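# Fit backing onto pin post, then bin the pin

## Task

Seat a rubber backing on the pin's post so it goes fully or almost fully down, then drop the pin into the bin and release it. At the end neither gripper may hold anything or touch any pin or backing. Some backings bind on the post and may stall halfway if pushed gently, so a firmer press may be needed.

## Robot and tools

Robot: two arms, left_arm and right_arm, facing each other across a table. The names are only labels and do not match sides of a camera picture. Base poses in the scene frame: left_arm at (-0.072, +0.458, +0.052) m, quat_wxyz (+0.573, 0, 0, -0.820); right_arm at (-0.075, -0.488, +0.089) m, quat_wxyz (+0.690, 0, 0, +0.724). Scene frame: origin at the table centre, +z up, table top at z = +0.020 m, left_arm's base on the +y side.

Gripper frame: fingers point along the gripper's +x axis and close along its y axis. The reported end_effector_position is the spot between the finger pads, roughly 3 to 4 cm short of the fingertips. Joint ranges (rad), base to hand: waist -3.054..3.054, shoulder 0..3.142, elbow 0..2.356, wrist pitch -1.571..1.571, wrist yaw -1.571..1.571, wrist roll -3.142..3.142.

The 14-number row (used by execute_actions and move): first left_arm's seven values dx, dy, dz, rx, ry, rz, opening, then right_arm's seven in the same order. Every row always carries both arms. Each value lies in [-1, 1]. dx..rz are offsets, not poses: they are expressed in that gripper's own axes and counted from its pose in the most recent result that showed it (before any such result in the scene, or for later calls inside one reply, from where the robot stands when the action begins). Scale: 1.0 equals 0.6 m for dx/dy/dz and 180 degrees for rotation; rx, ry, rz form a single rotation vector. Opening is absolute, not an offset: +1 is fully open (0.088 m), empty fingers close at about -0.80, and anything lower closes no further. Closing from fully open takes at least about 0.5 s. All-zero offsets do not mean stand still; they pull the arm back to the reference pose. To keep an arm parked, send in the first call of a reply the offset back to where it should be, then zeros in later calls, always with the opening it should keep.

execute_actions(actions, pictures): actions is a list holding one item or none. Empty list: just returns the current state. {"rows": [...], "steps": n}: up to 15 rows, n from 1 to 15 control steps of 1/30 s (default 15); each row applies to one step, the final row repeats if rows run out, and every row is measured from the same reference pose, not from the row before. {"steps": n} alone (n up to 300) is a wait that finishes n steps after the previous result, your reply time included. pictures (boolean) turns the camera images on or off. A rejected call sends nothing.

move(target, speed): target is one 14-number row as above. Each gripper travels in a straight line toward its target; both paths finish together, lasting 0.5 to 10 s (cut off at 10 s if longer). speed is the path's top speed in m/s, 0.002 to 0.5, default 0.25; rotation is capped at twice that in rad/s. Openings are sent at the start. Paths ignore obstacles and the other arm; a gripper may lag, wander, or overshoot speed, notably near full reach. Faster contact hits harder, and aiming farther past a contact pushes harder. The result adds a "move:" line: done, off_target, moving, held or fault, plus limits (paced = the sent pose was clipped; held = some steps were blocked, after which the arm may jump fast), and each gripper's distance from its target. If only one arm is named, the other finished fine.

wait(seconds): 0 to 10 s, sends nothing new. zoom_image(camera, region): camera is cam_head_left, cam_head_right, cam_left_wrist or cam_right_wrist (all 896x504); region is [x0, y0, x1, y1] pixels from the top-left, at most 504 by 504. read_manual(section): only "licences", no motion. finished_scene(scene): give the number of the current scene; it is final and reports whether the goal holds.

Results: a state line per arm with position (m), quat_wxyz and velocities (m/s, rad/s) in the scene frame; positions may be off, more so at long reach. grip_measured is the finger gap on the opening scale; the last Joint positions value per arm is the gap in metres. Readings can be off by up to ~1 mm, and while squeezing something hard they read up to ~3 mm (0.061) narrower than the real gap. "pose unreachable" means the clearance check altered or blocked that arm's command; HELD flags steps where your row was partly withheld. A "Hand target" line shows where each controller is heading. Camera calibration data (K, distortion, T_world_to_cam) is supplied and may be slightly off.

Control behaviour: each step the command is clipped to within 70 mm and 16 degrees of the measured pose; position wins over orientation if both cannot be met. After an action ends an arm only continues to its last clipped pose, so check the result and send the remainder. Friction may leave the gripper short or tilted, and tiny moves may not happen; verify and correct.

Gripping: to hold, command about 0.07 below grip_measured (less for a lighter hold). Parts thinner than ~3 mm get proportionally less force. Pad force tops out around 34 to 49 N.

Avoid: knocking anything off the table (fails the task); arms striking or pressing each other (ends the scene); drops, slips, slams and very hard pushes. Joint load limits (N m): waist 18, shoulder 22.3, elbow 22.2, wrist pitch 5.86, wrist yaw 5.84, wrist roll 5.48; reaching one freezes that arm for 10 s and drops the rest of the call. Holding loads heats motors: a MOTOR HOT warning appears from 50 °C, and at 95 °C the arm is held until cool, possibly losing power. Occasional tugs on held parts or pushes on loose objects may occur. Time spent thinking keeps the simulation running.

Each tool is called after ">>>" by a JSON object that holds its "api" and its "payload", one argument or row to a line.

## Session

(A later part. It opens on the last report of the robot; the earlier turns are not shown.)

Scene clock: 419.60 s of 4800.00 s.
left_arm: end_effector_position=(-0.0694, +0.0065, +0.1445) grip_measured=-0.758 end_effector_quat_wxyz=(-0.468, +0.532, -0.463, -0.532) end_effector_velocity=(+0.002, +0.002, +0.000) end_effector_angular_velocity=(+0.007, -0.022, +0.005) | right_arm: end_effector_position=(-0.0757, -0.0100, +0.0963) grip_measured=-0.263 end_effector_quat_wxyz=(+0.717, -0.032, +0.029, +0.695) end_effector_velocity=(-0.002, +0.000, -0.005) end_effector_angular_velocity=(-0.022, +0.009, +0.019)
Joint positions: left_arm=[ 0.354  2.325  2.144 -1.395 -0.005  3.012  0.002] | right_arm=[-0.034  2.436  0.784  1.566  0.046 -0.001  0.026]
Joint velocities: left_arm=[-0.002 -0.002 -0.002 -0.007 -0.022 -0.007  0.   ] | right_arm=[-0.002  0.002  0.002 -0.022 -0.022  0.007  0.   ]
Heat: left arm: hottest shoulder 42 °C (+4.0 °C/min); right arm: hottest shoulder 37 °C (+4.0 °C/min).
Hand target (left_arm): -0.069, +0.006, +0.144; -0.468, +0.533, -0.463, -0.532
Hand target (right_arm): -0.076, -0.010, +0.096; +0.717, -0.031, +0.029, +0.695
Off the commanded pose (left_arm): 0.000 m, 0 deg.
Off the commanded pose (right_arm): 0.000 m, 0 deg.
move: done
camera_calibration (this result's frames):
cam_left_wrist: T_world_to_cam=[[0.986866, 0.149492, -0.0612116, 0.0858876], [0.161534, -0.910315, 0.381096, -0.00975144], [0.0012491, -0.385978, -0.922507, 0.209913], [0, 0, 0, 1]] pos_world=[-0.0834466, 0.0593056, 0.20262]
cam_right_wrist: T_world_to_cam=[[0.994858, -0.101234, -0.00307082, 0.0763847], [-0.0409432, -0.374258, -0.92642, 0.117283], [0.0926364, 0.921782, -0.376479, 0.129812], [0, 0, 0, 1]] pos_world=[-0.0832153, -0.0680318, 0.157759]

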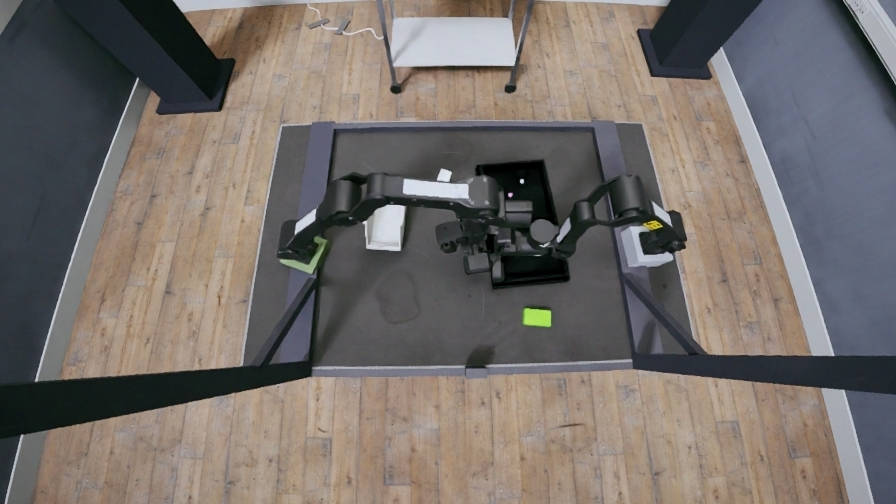

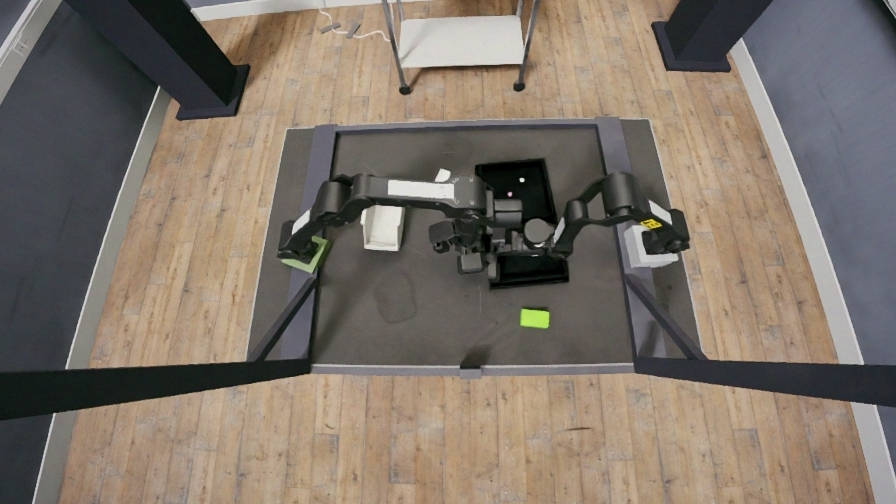

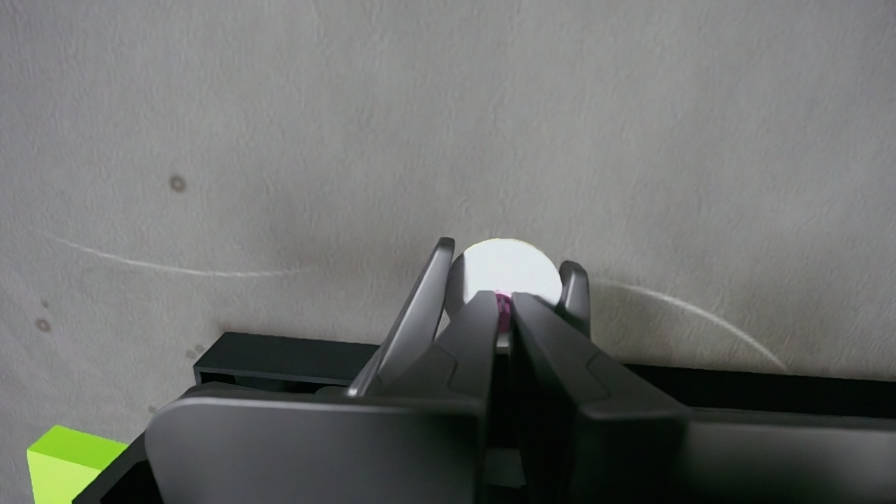

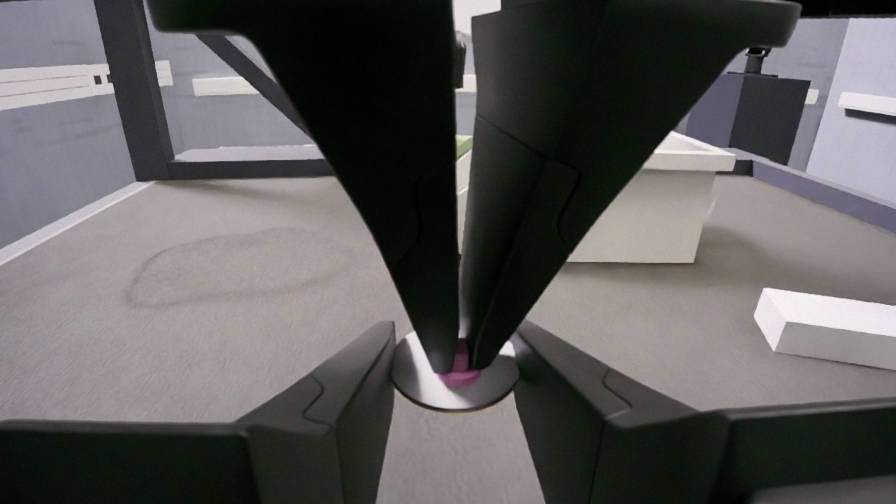

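>>> {"api": "move", "payload": {
  "target": [-0.05,0,0,-0.1,0,0,-0.9,0,0,-0.01,0,0,0,-0.38],
  "speed": 0.015
}}

>>> {"api": "zoom_image", "payload": {
  "camera": "cam_right_wrist",
  "region": [350,220,570,440]
}}

Scene clock: 433.17 s of 4800.00 s.
left_arm: end_effector_position=(-0.0694, +0.0113, +0.1625) grip_measured=-0.758 end_effector_quat_wxyz=(-0.395, +0.589, -0.370, -0.600) end_effector_velocity=(+0.002, +0.001, +0.002) end_effector_angular_velocity=(+0.002, -0.008, +0.009) | right_arm: end_effector_position=(-0.0760, -0.0047, +0.1043) grip_measured=-0.263 end_effector_quat_wxyz=(+0.718, -0.023, +0.020, +0.696) end_effector_velocity=(-0.002, -0.000, +0.002) end_effector_angular_velocity=(+0.008, +0.009, +0.019)
Joint positions: left_arm=[ 0.354  2.351  2.259 -1.518 -0.006  2.718  0.002] | right_arm=[-0.033  2.429  0.802  1.567  0.046 -0.002  0.026]
Joint velocities: left_arm=[ 0.002 -0.002  0.002 -0.007 -0.007 -0.007 -0.   ] | right_arm=[-0.002 -0.002 -0.002  0.007 -0.022  0.007 -0.   ]
Heat: left arm: hottest shoulder 42 °C (+4.0 °C/min); right arm: hottest shoulder 38 °C (+6.0 °C/min).
Hand target (left_arm): -0.069, +0.007, +0.173; -0.383, +0.596, -0.379, -0.595
Hand target (right_arm): -0.076, -0.010, +0.091; +0.717, -0.035, +0.032, +0.695
Off the commanded pose (left_arm): 0.013 m, 2 deg.
Off the commanded pose (right_arm): 0.015 m, 1 deg.
joint sent to its limit (right arm) — the command would take joint 4 (wrist pitch) past its upper limit, so that joint was sent only as far as its limit.
After step 90, 0.37 s passed at rest.
move: off_target (left_arm, right_arm; path cut at 10 s)
camera_calibration (this result's frames):
cam_left_wrist: T_world_to_cam=[[0.901275, 0.430843, -0.0455882, 0.0745502], [0.417739, -0.836286, 0.355132, 0.00897049], [0.114882, -0.339116, -0.933704, 0.237602], [0, 0, 0, 1]] pos_world=[-0.0982336, 0.0559571, 0.222063]
cam_right_wrist: T_world_to_cam=[[0.994899, -0.100716, -0.00566375, 0.0774884], [-0.0408076, -0.350491, -0.935677, 0.127834], [0.0922523, 0.931135, -0.352813, 0.125519], [0, 0, 0, 1]] pos_world=[-0.0834559, -0.0642656, 0.164335]

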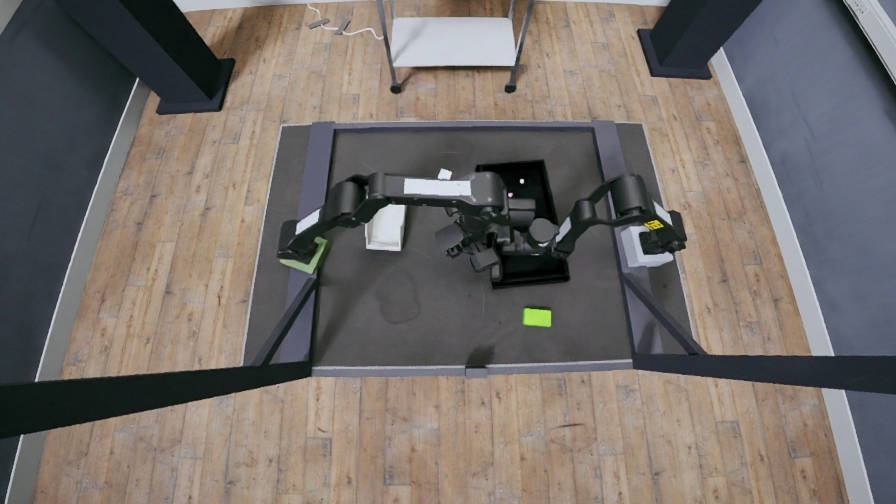

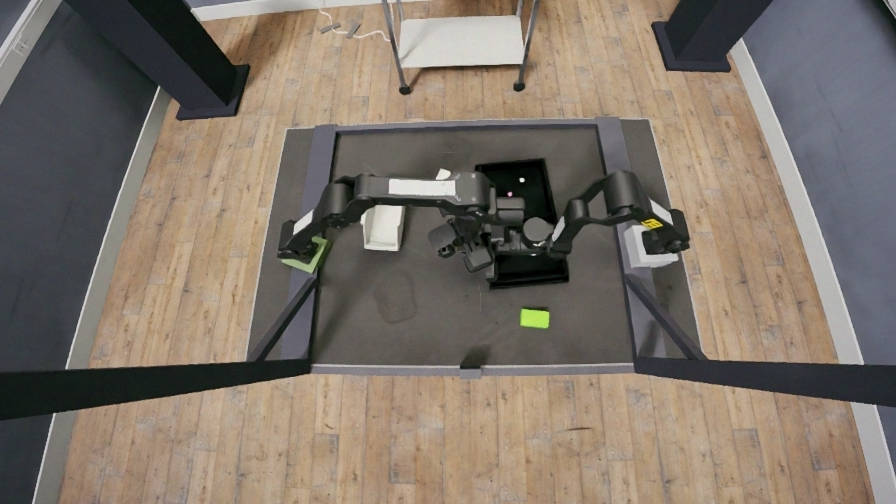

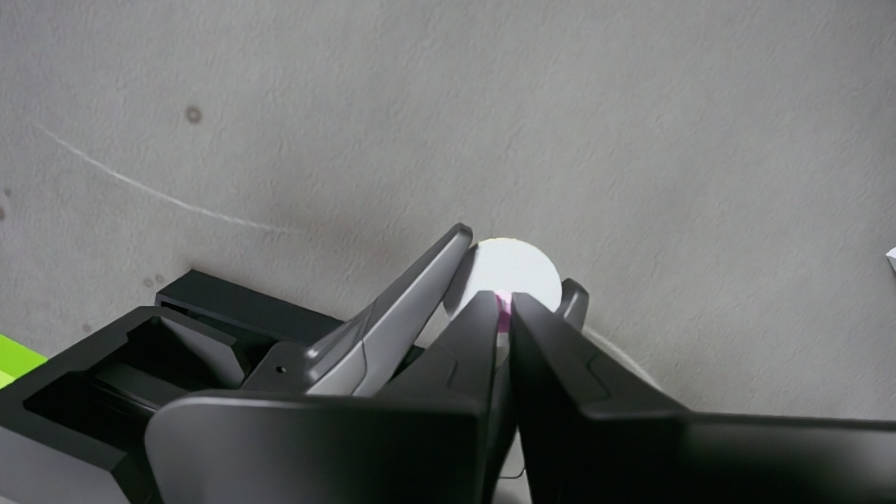

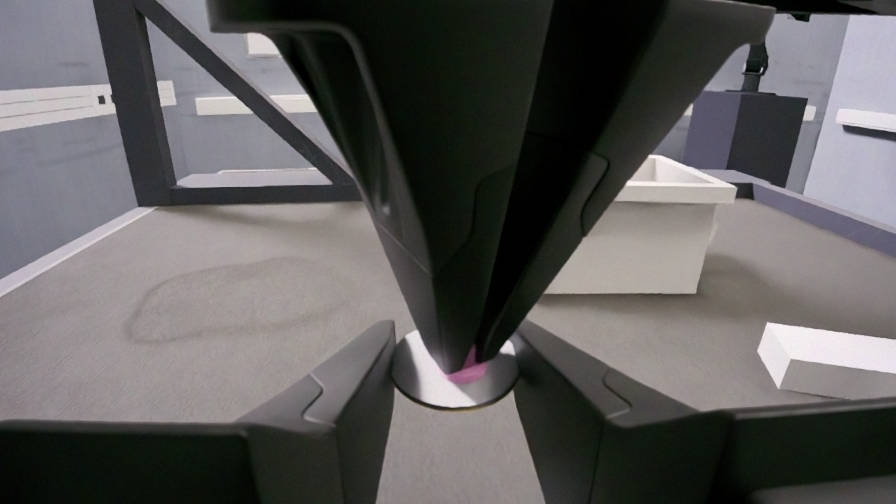

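Region (350, 220, 570, 440) of cam_right_wrist's 896x504 image, scaled by 2.291, with more detail than that image has.

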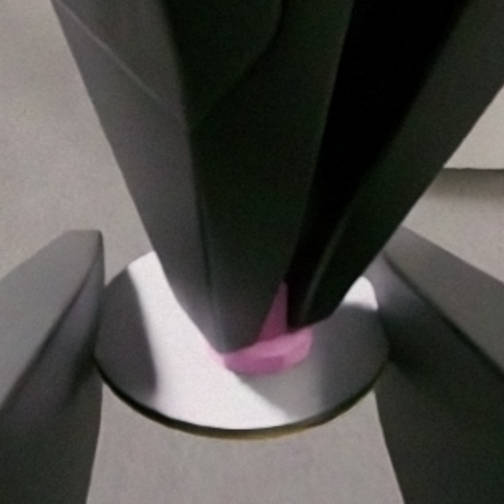

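Pull harder with the right going down, rolling left back.

>>> {"api": "move", "payload": {
  "target": [-0.02,0,0,0.08,0,0,-0.9,-0.008,0,-0.06,0,0.02,0,-0.4],
  "speed": 0.04
}}

>>> {"api": "zoom_image", "payload": {
  "camera": "cam_right_wrist",
  "region": [350,220,570,440]
}}

Scene clock: 439.77 s of 4800.00 s.
left_arm: end_effector_position=(-0.0694, +0.0146, +0.1606) grip_measured=-0.758 end_effector_quat_wxyz=(-0.473, +0.528, -0.431, -0.558) end_effector_velocity=(-0.004, +0.002, +0.005) end_effector_angular_velocity=(+0.002, +0.021, +0.006) | right_arm: end_effector_position=(-0.0759, -0.0005, +0.0987) grip_measured=-0.263 end_effector_quat_wxyz=(+0.718, -0.022, +0.021, +0.695) end_effector_velocity=(-0.000, -0.003, -0.015) end_effector_angular_velocity=(-0.037, -0.008, -0.004)
Joint positions: left_arm=[ 0.354  2.378  2.297 -1.565 -0.006  2.962  0.002] | right_arm=[-0.033  2.455  0.827  1.567  0.047 -0.001  0.026]
Joint velocities: left_arm=[-0.002 -0.002  0.017 -0.022  0.022 -0.007 -0.   ] | right_arm=[ 0.002  0.027 -0.002 -0.007  0.007 -0.007 -0.   ]
Heat: left arm: hottest shoulder 43 °C (+4.1 °C/min); right arm: hottest shoulder 38 °C (+6.1 °C/min).
Hand target (left_arm): -0.069, +0.011, +0.174; -0.466, +0.535, -0.442, -0.549
Hand target (right_arm): -0.076, -0.012, +0.070; +0.716, -0.048, +0.046, +0.695
Off the commanded pose (left_arm): 0.014 m, 2 deg.
Off the commanded pose (right_arm): 0.032 m, 4 deg.
joint sent to its limit (right arm) — the command would take joint 4 (wrist pitch) past its upper limit, so that joint was sent only as far as its limit.
After step 90, 0.23 s passed at rest.
move: off_target (left_arm, right_arm)
camera_calibration (this result's frames):
cam_left_wrist: T_world_to_cam=[[0.97827, 0.201947, -0.0469657, 0.0819847], [0.206295, -0.925381, 0.317981, 0.00493294], [0.0207541, -0.32076, -0.946933, 0.23225], [0, 0, 0, 1]] pos_world=[-0.0860409, 0.0625046, 0.222207]
cam_right_wrist: T_world_to_cam=[[0.99477, -0.101925, -0.0066454, 0.0778649], [-0.0422248, -0.35112, -0.935378, 0.123937], [0.0930055, 0.930766, -0.353587, 0.119714], [0, 0, 0, 1]] pos_world=[-0.0833585, -0.0599731, 0.158775]

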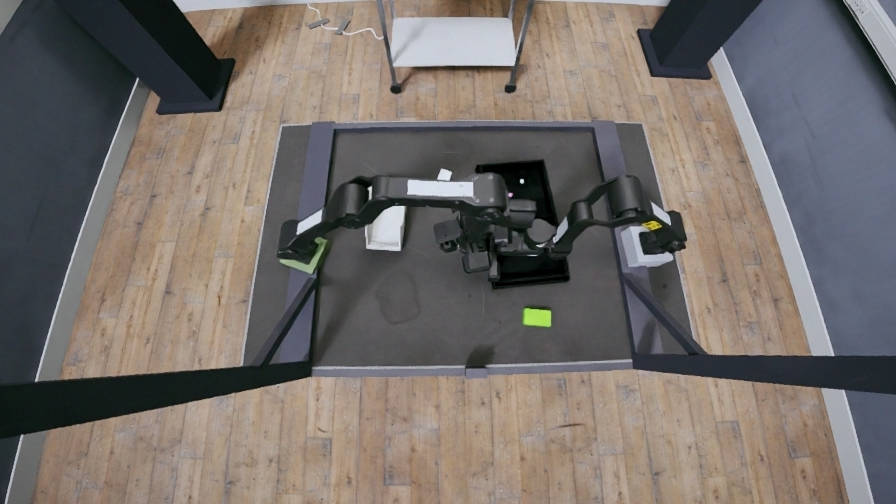

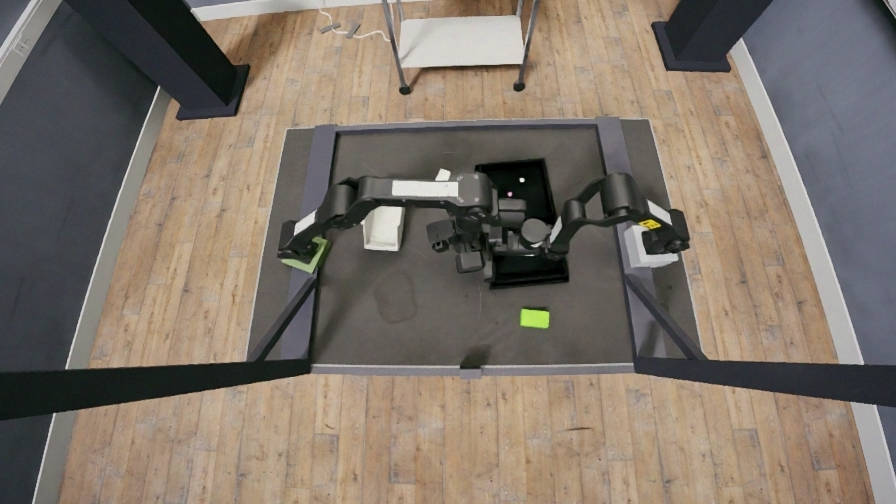

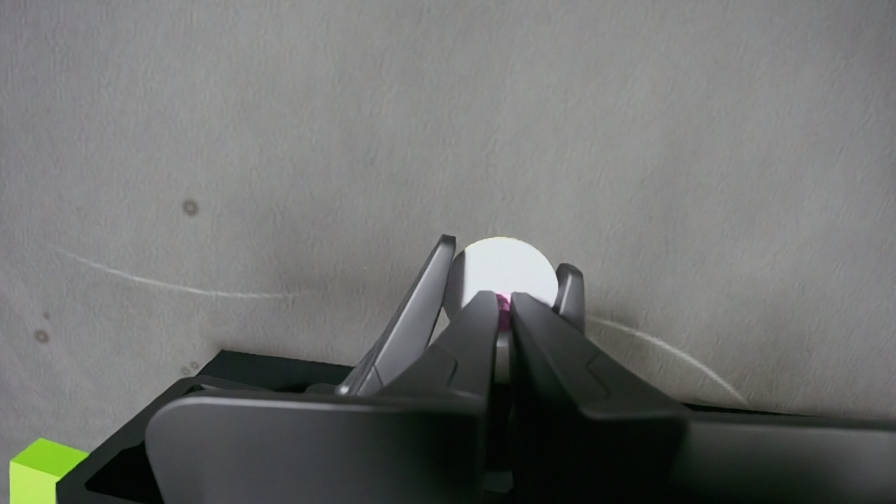

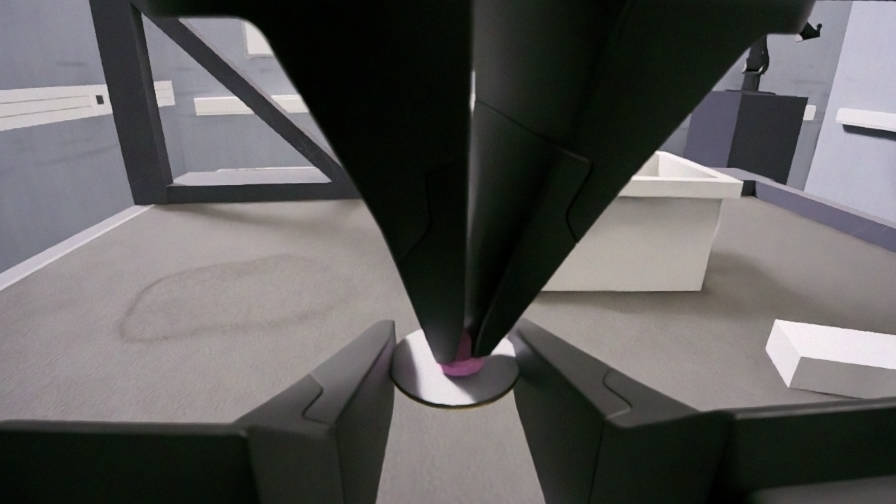

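Region (350, 220, 570, 440) of cam_right_wrist's 896x504 image, scaled by 2.291, with more detail than that image has.

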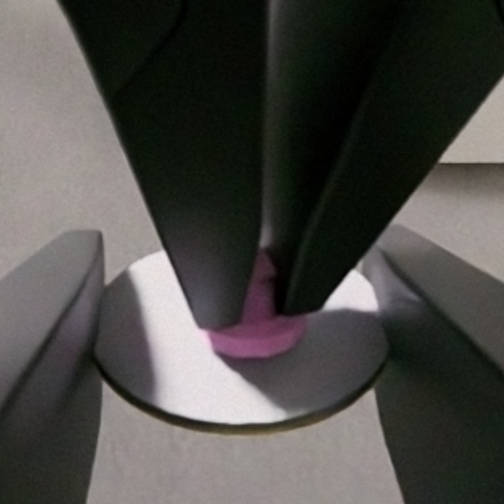

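>>> {"api": "move", "payload": {
  "target": [-0.04,0,0,-0.08,0,0,-0.9,-0.01,0,-0.035,0,0.02,0,-0.4],
  "speed": 0.04
}}

>>> {"api": "zoom_image", "payload": {
  "camera": "cam_right_wrist",
  "region": [350,220,570,440]
}}

Scene clock: 446.43 s of 4800.00 s.
left_arm: end_effector_position=(-0.0695, +0.0158, +0.1612) grip_measured=-0.758 end_effector_quat_wxyz=(-0.407, +0.580, -0.358, -0.608) end_effector_velocity=(+0.000, +0.003, -0.001) end_effector_angular_velocity=(+0.012, -0.010, +0.033) | right_arm: end_effector_position=(-0.0759, +0.0004, +0.1003) grip_measured=-0.263 end_effector_quat_wxyz=(+0.718, -0.021, +0.019, +0.696) end_effector_velocity=(+0.000, +0.001, -0.003) end_effector_angular_velocity=(-0.017, -0.007, +0.005)
Joint positions: left_arm=[ 0.354  2.378  2.301 -1.573 -0.005  2.718  0.002] | right_arm=[-0.033  2.453  0.83   1.567  0.047 -0.     0.026]
Joint velocities: left_arm=[-0.002 -0.002 -0.007 -0.007 -0.007 -0.037 -0.   ] | right_arm=[-0.002 -0.002  0.002 -0.022 -0.007 -0.007  0.   ]
Heat: left arm: hottest shoulder 44 °C (+5.0 °C/min); right arm: hottest shoulder 37 °C (+4.0 °C/min).
Hand target (left_arm): -0.069, +0.014, +0.184; -0.389, +0.593, -0.373, -0.599
Hand target (right_arm): -0.076, -0.008, +0.079; +0.717, -0.044, +0.043, +0.695
Off the commanded pose (left_arm): 0.024 m, 1 deg.
Off the commanded pose (right_arm): 0.024 m, 4 deg.
joint sent to its limit (left arm) — the command would take joint 4 (wrist pitch) past its lower limit, so that joint was sent only as far as its limit.
After step 90, 0.27 s passed at rest.
move: off_target (left_arm, right_arm)
camera_calibration (this result's frames):
cam_left_wrist: T_world_to_cam=[[0.901246, 0.432396, -0.028105, 0.0698], [0.417933, -0.850311, 0.319848, 0.019089], [0.114403, -0.300007, -0.947052, 0.23942], [0, 0, 0, 1]] pos_world=[-0.0982753, 0.0578781, 0.222599]
cam_right_wrist: T_world_to_cam=[[0.994764, -0.101918, -0.00751803, 0.0780684], [-0.0426502, -0.34718, -0.936828, 0.12587], [0.0928695, 0.932244, -0.349709, 0.119048], [0, 0, 0, 1]] pos_world=[-0.0833471, -0.0593254, 0.160138]

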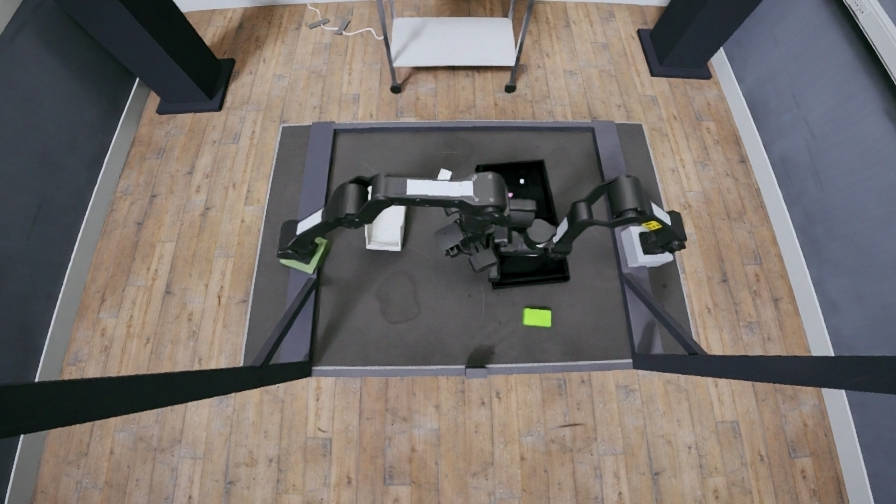

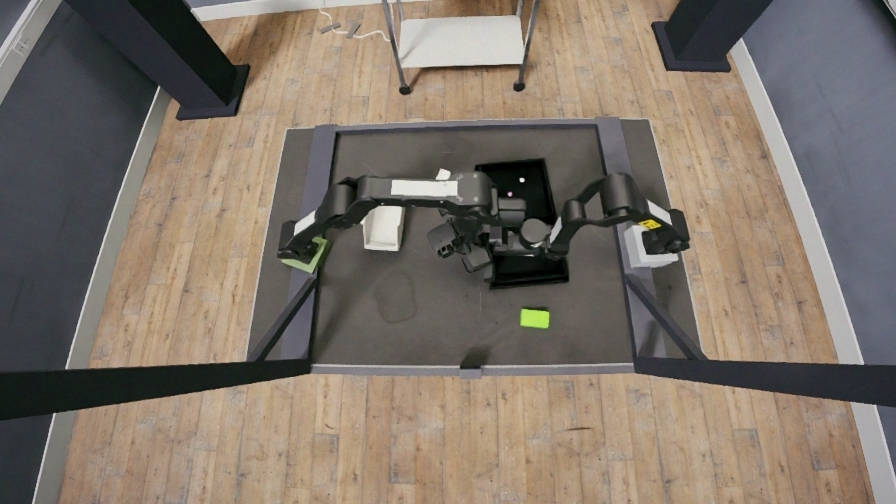

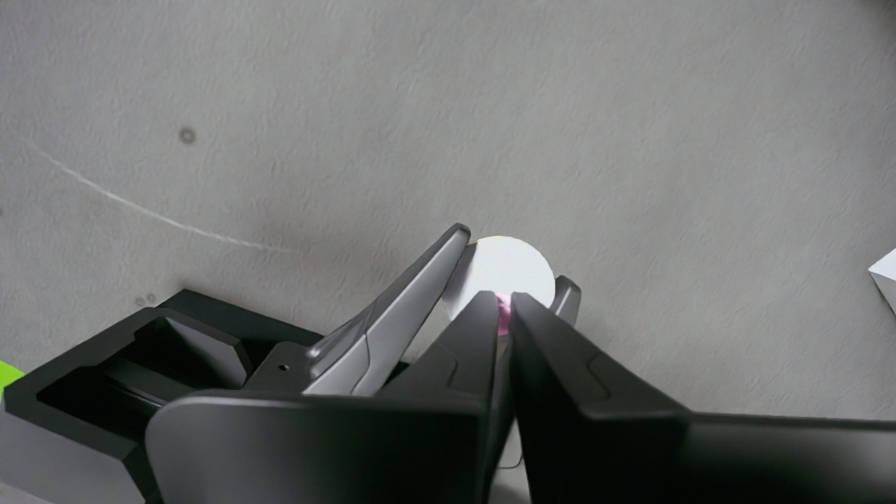

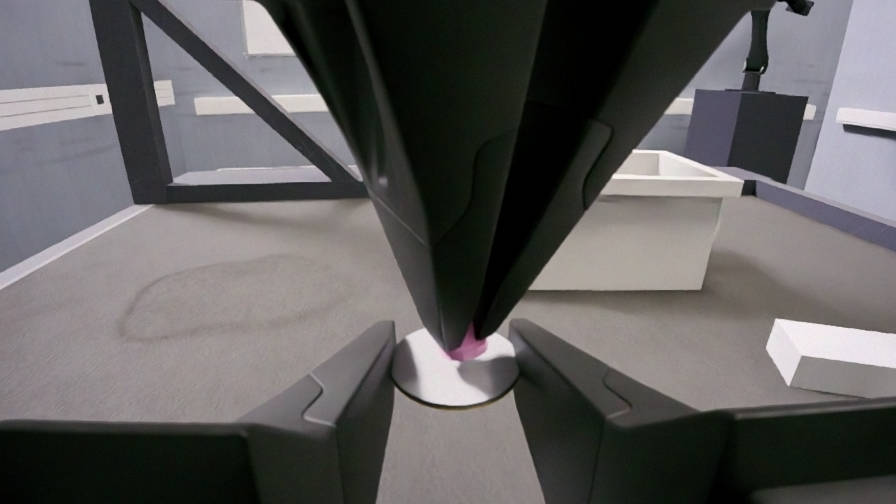

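Region (350, 220, 570, 440) of cam_right_wrist's 896x504 image, scaled by 2.291, with more detail than that image has.

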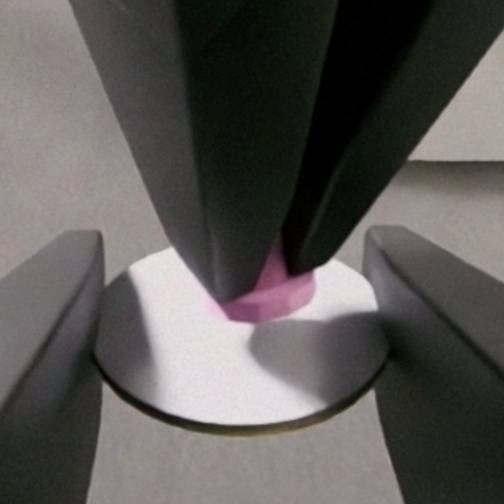

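Nearly off.

>>> {"api": "move", "payload": {
  "target": [-0.03,0,0,0.09,0,0,-0.9,-0.01,0,-0.03,0,0.02,0,-0.4],
  "speed": 0.04
}}

>>> {"api": "zoom_image", "payload": {
  "camera": "cam_right_wrist",
  "region": [330,150,590,440]
}}

Scene clock: 452.37 s of 4800.00 s.
left_arm: end_effector_position=(-0.0695, +0.0161, +0.1612) grip_measured=-0.758 end_effector_quat_wxyz=(-0.484, +0.518, -0.437, -0.553) end_effector_velocity=(+0.004, +0.002, +0.001) end_effector_angular_velocity=(+0.007, -0.021, -0.007) | right_arm: end_effector_position=(-0.0758, +0.0009, +0.1002) grip_measured=-0.263 end_effector_quat_wxyz=(+0.718, -0.022, +0.021, +0.695) end_effector_velocity=(+0.002, -0.001, -0.001) end_effector_angular_velocity=(-0.007, +0.007, -0.010)
Joint positions: left_arm=[ 0.354  2.378  2.301 -1.575 -0.005  2.994  0.002] | right_arm=[-0.033  2.449  0.831  1.557  0.048  0.     0.026]
Joint velocities: left_arm=[ 0.002 -0.002 -0.002 -0.007 -0.022  0.007 -0.   ] | right_arm=[-0.002 -0.002 -0.002 -0.007  0.007  0.007 -0.   ]
Heat: left arm: hottest shoulder 46 °C (+6.0 °C/min); right arm: hottest shoulder 37 °C (+3.0 °C/min).
Hand target (left_arm): -0.069, +0.015, +0.178; +0.474, -0.527, +0.451, +0.542
Hand target (right_arm): -0.076, -0.007, +0.083; +0.717, -0.043, +0.042, +0.695
Off the commanded pose (left_arm): 0.018 m, 0 deg.
Off the commanded pose (right_arm): 0.019 m, 3 deg.
joint sent to its limit (left arm) — the command would take joint 4 (wrist pitch) past its lower limit, so that joint was sent only as far as its limit.
move: off_target (left_arm, right_arm)
camera_calibration (this result's frames):
cam_left_wrist: T_world_to_cam=[[0.984019, 0.171356, -0.0484008, 0.0828878], [0.17788, -0.933769, 0.310538, 0.0055327], [0.00801744, -0.314185, -0.949328, 0.23275], [0, 0, 0, 1]] pos_world=[-0.0844134, 0.0640894, 0.22325]
cam_right_wrist: T_world_to_cam=[[0.994721, -0.102356, -0.00729208, 0.0780352], [-0.0430539, -0.351792, -0.935088, 0.12574], [0.0931463, 0.930465, -0.354342, 0.119103], [0, 0, 0, 1]] pos_world=[-0.0833037, -0.0585992, 0.16035]

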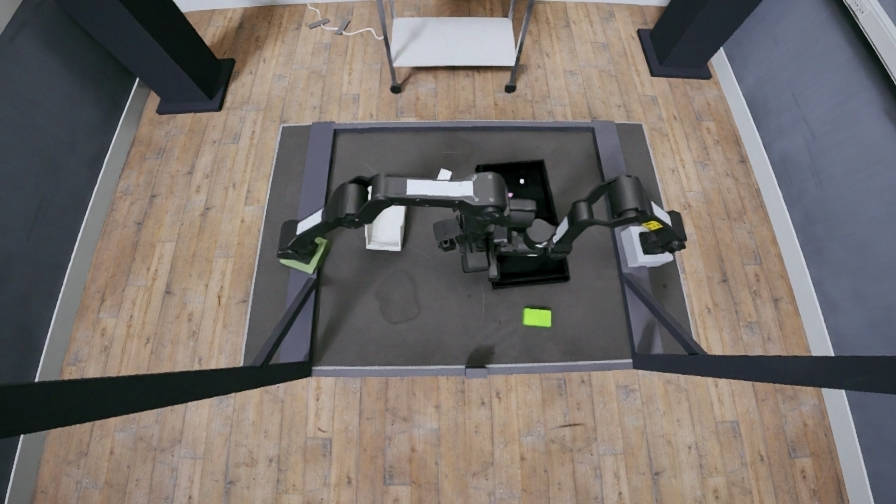

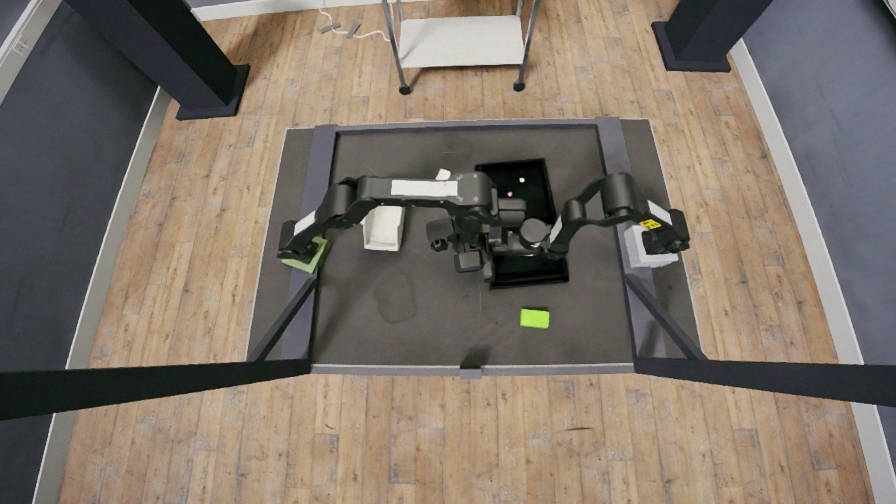

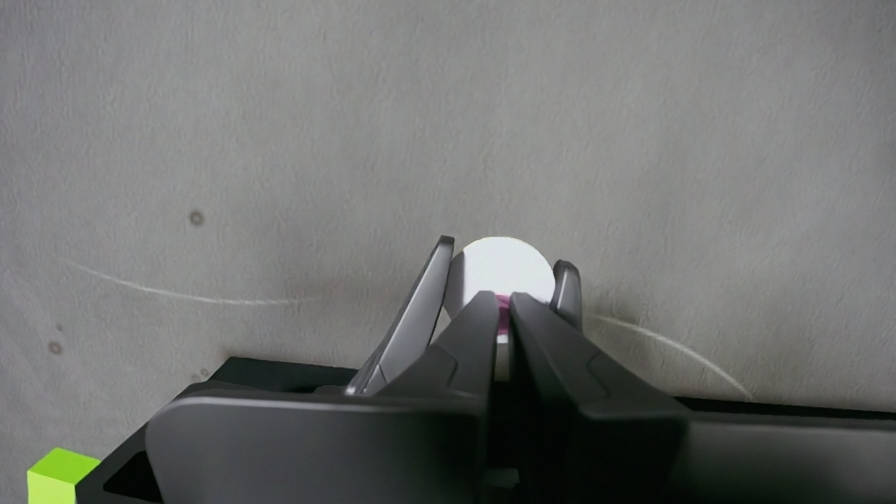

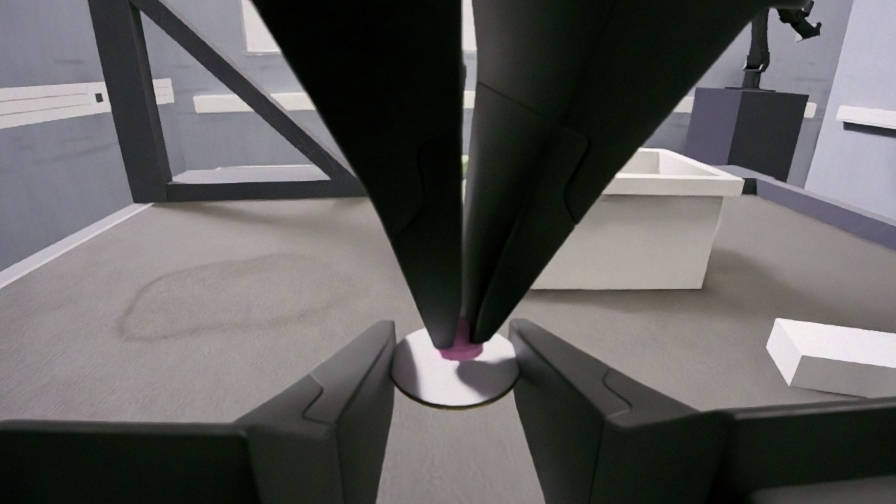

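Region (330, 150, 590, 440) of cam_right_wrist's 896x504 image, scaled by 1.738, with more detail than that image has; it fills the left 452 columns of this view, and the rest is white.

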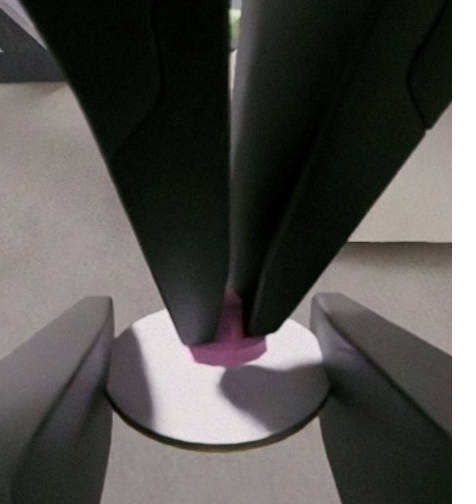

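Need the higher tension again.

>>> {"api": "move", "payload": {
  "target": [-0.045,0,0,-0.08,0,0,-0.9,-0.012,0,-0.045,0,0.02,0,-0.4],
  "speed": 0.04
}}

>>> {"api": "zoom_image", "payload": {
  "camera": "cam_right_wrist",
  "region": [330,150,590,440]
}}

Scene clock: 457.87 s of 4800.00 s.
left_arm: end_effector_position=(-0.0695, +0.0163, +0.1628) grip_measured=-0.758 end_effector_quat_wxyz=(-0.416, +0.574, -0.368, -0.602) end_effector_velocity=(-0.002, -0.001, -0.002) end_effector_angular_velocity=(-0.003, +0.006, +0.020) | right_arm: end_effector_position=(-0.0758, +0.0009, +0.1001) grip_measured=-0.263 end_effector_quat_wxyz=(+0.718, -0.020, +0.019, +0.695) end_effector_velocity=(-0.002, -0.001, -0.004) end_effector_angular_velocity=(-0.023, -0.021, +0.021)
Joint positions: left_arm=[ 0.354  2.375  2.301 -1.575 -0.005  2.749  0.002] | right_arm=[-0.033  2.455  0.832  1.567  0.048  0.     0.026]
Joint velocities: left_arm=[-0.002  0.002 -0.002  0.007  0.007 -0.022 -0.   ] | right_arm=[-0.002 -0.002 -0.002 -0.022 -0.022 -0.022 -0.   ]
Heat: left arm: hottest shoulder 47 °C (+7.1 °C/min); right arm: hottest shoulder 37 °C (+2.0 °C/min).
Hand target (left_arm): -0.069, +0.015, +0.187; -0.396, +0.588, -0.384, -0.592
Hand target (right_arm): -0.076, -0.009, +0.075; +0.717, -0.044, +0.044, +0.694
Off the commanded pose (left_arm): 0.025 m, 0 deg.
Off the commanded pose (right_arm): 0.028 m, 4 deg.
joint sent to its limit (left arm) — the command would take joint 4 (wrist pitch) past its lower limit, so that joint was sent only as far as its limit.
move: off_target (left_arm, right_arm)
camera_calibration (this result's frames):
cam_left_wrist: T_world_to_cam=[[0.914368, 0.403701, -0.0309509, 0.0714648], [0.3917, -0.862653, 0.320003, 0.0173604], [0.102485, -0.304723, -0.946911, 0.240365], [0, 0, 0, 1]] pos_world=[-0.0967791, 0.0593705, 0.224261]
cam_right_wrist: T_world_to_cam=[[0.994715, -0.102333, -0.0083463, 0.0781389], [-0.0435016, -0.346424, -0.937069, 0.125786], [0.0930019, 0.93248, -0.349045, 0.118522], [0, 0, 0, 1]] pos_world=[-0.0832768, -0.0589477, 0.159892]

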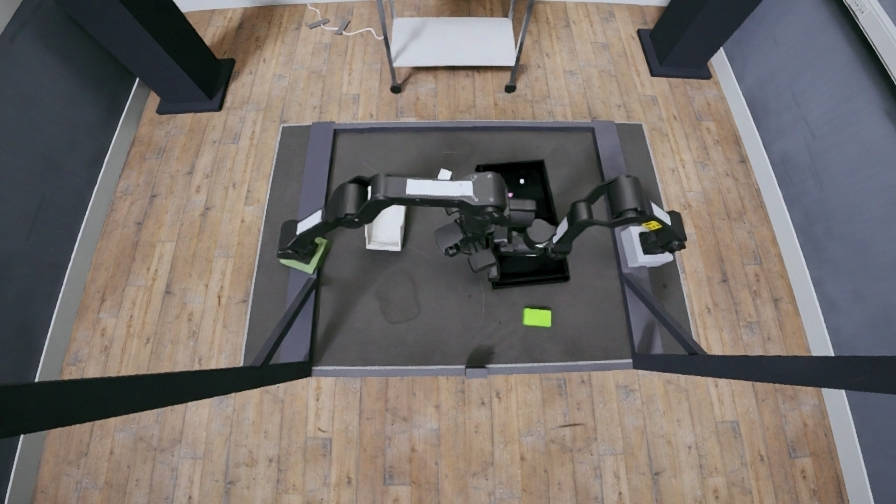

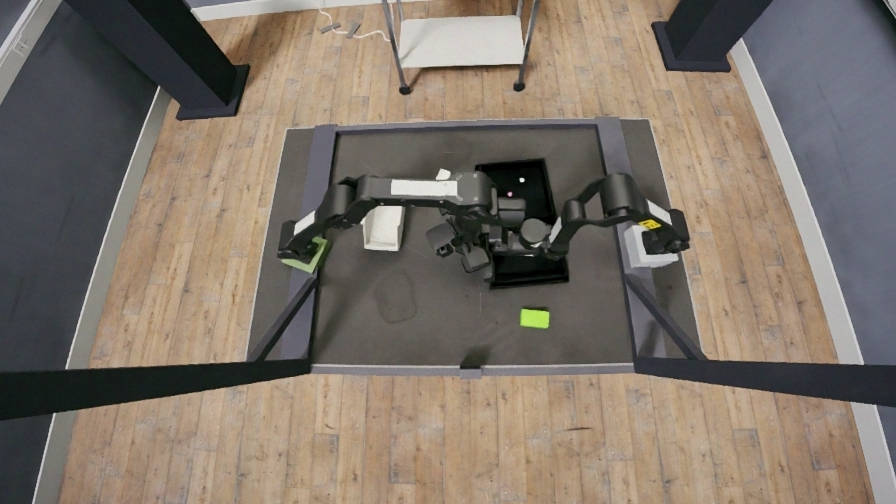

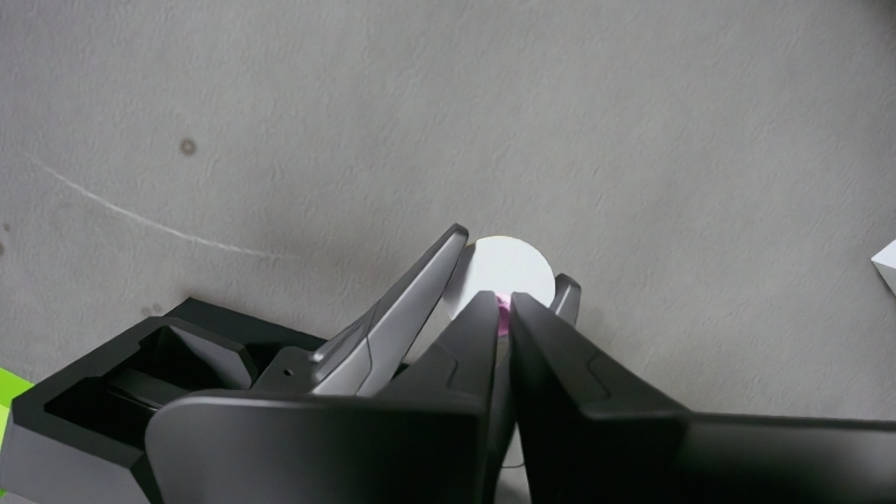

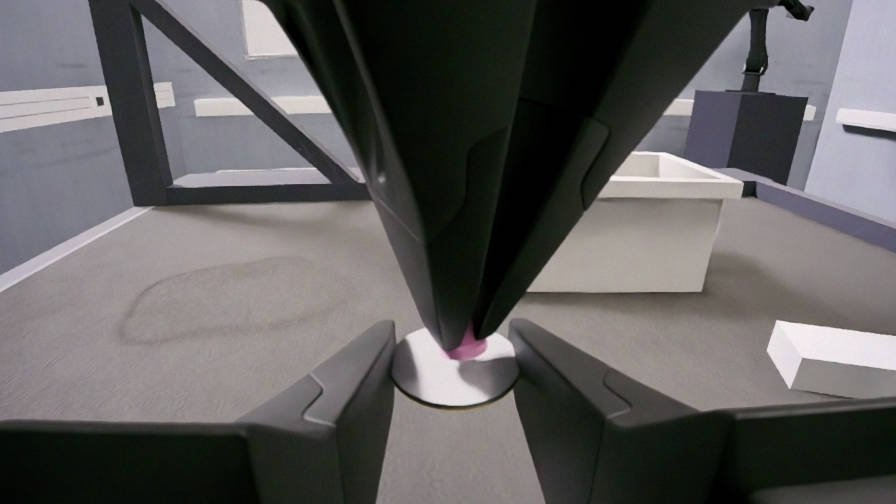

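Region (330, 150, 590, 440) of cam_right_wrist's 896x504 image, scaled by 1.738, with more detail than that image has; it fills the left 452 columns of this view, and the rest is white.

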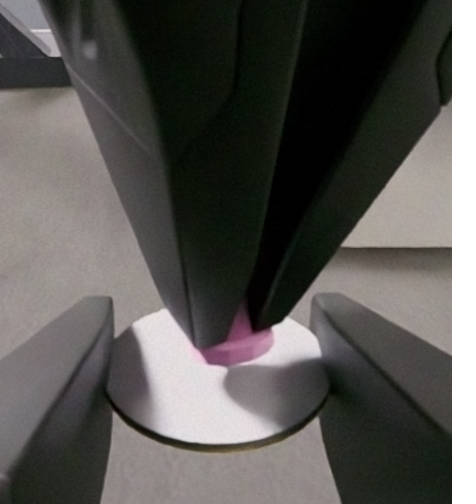

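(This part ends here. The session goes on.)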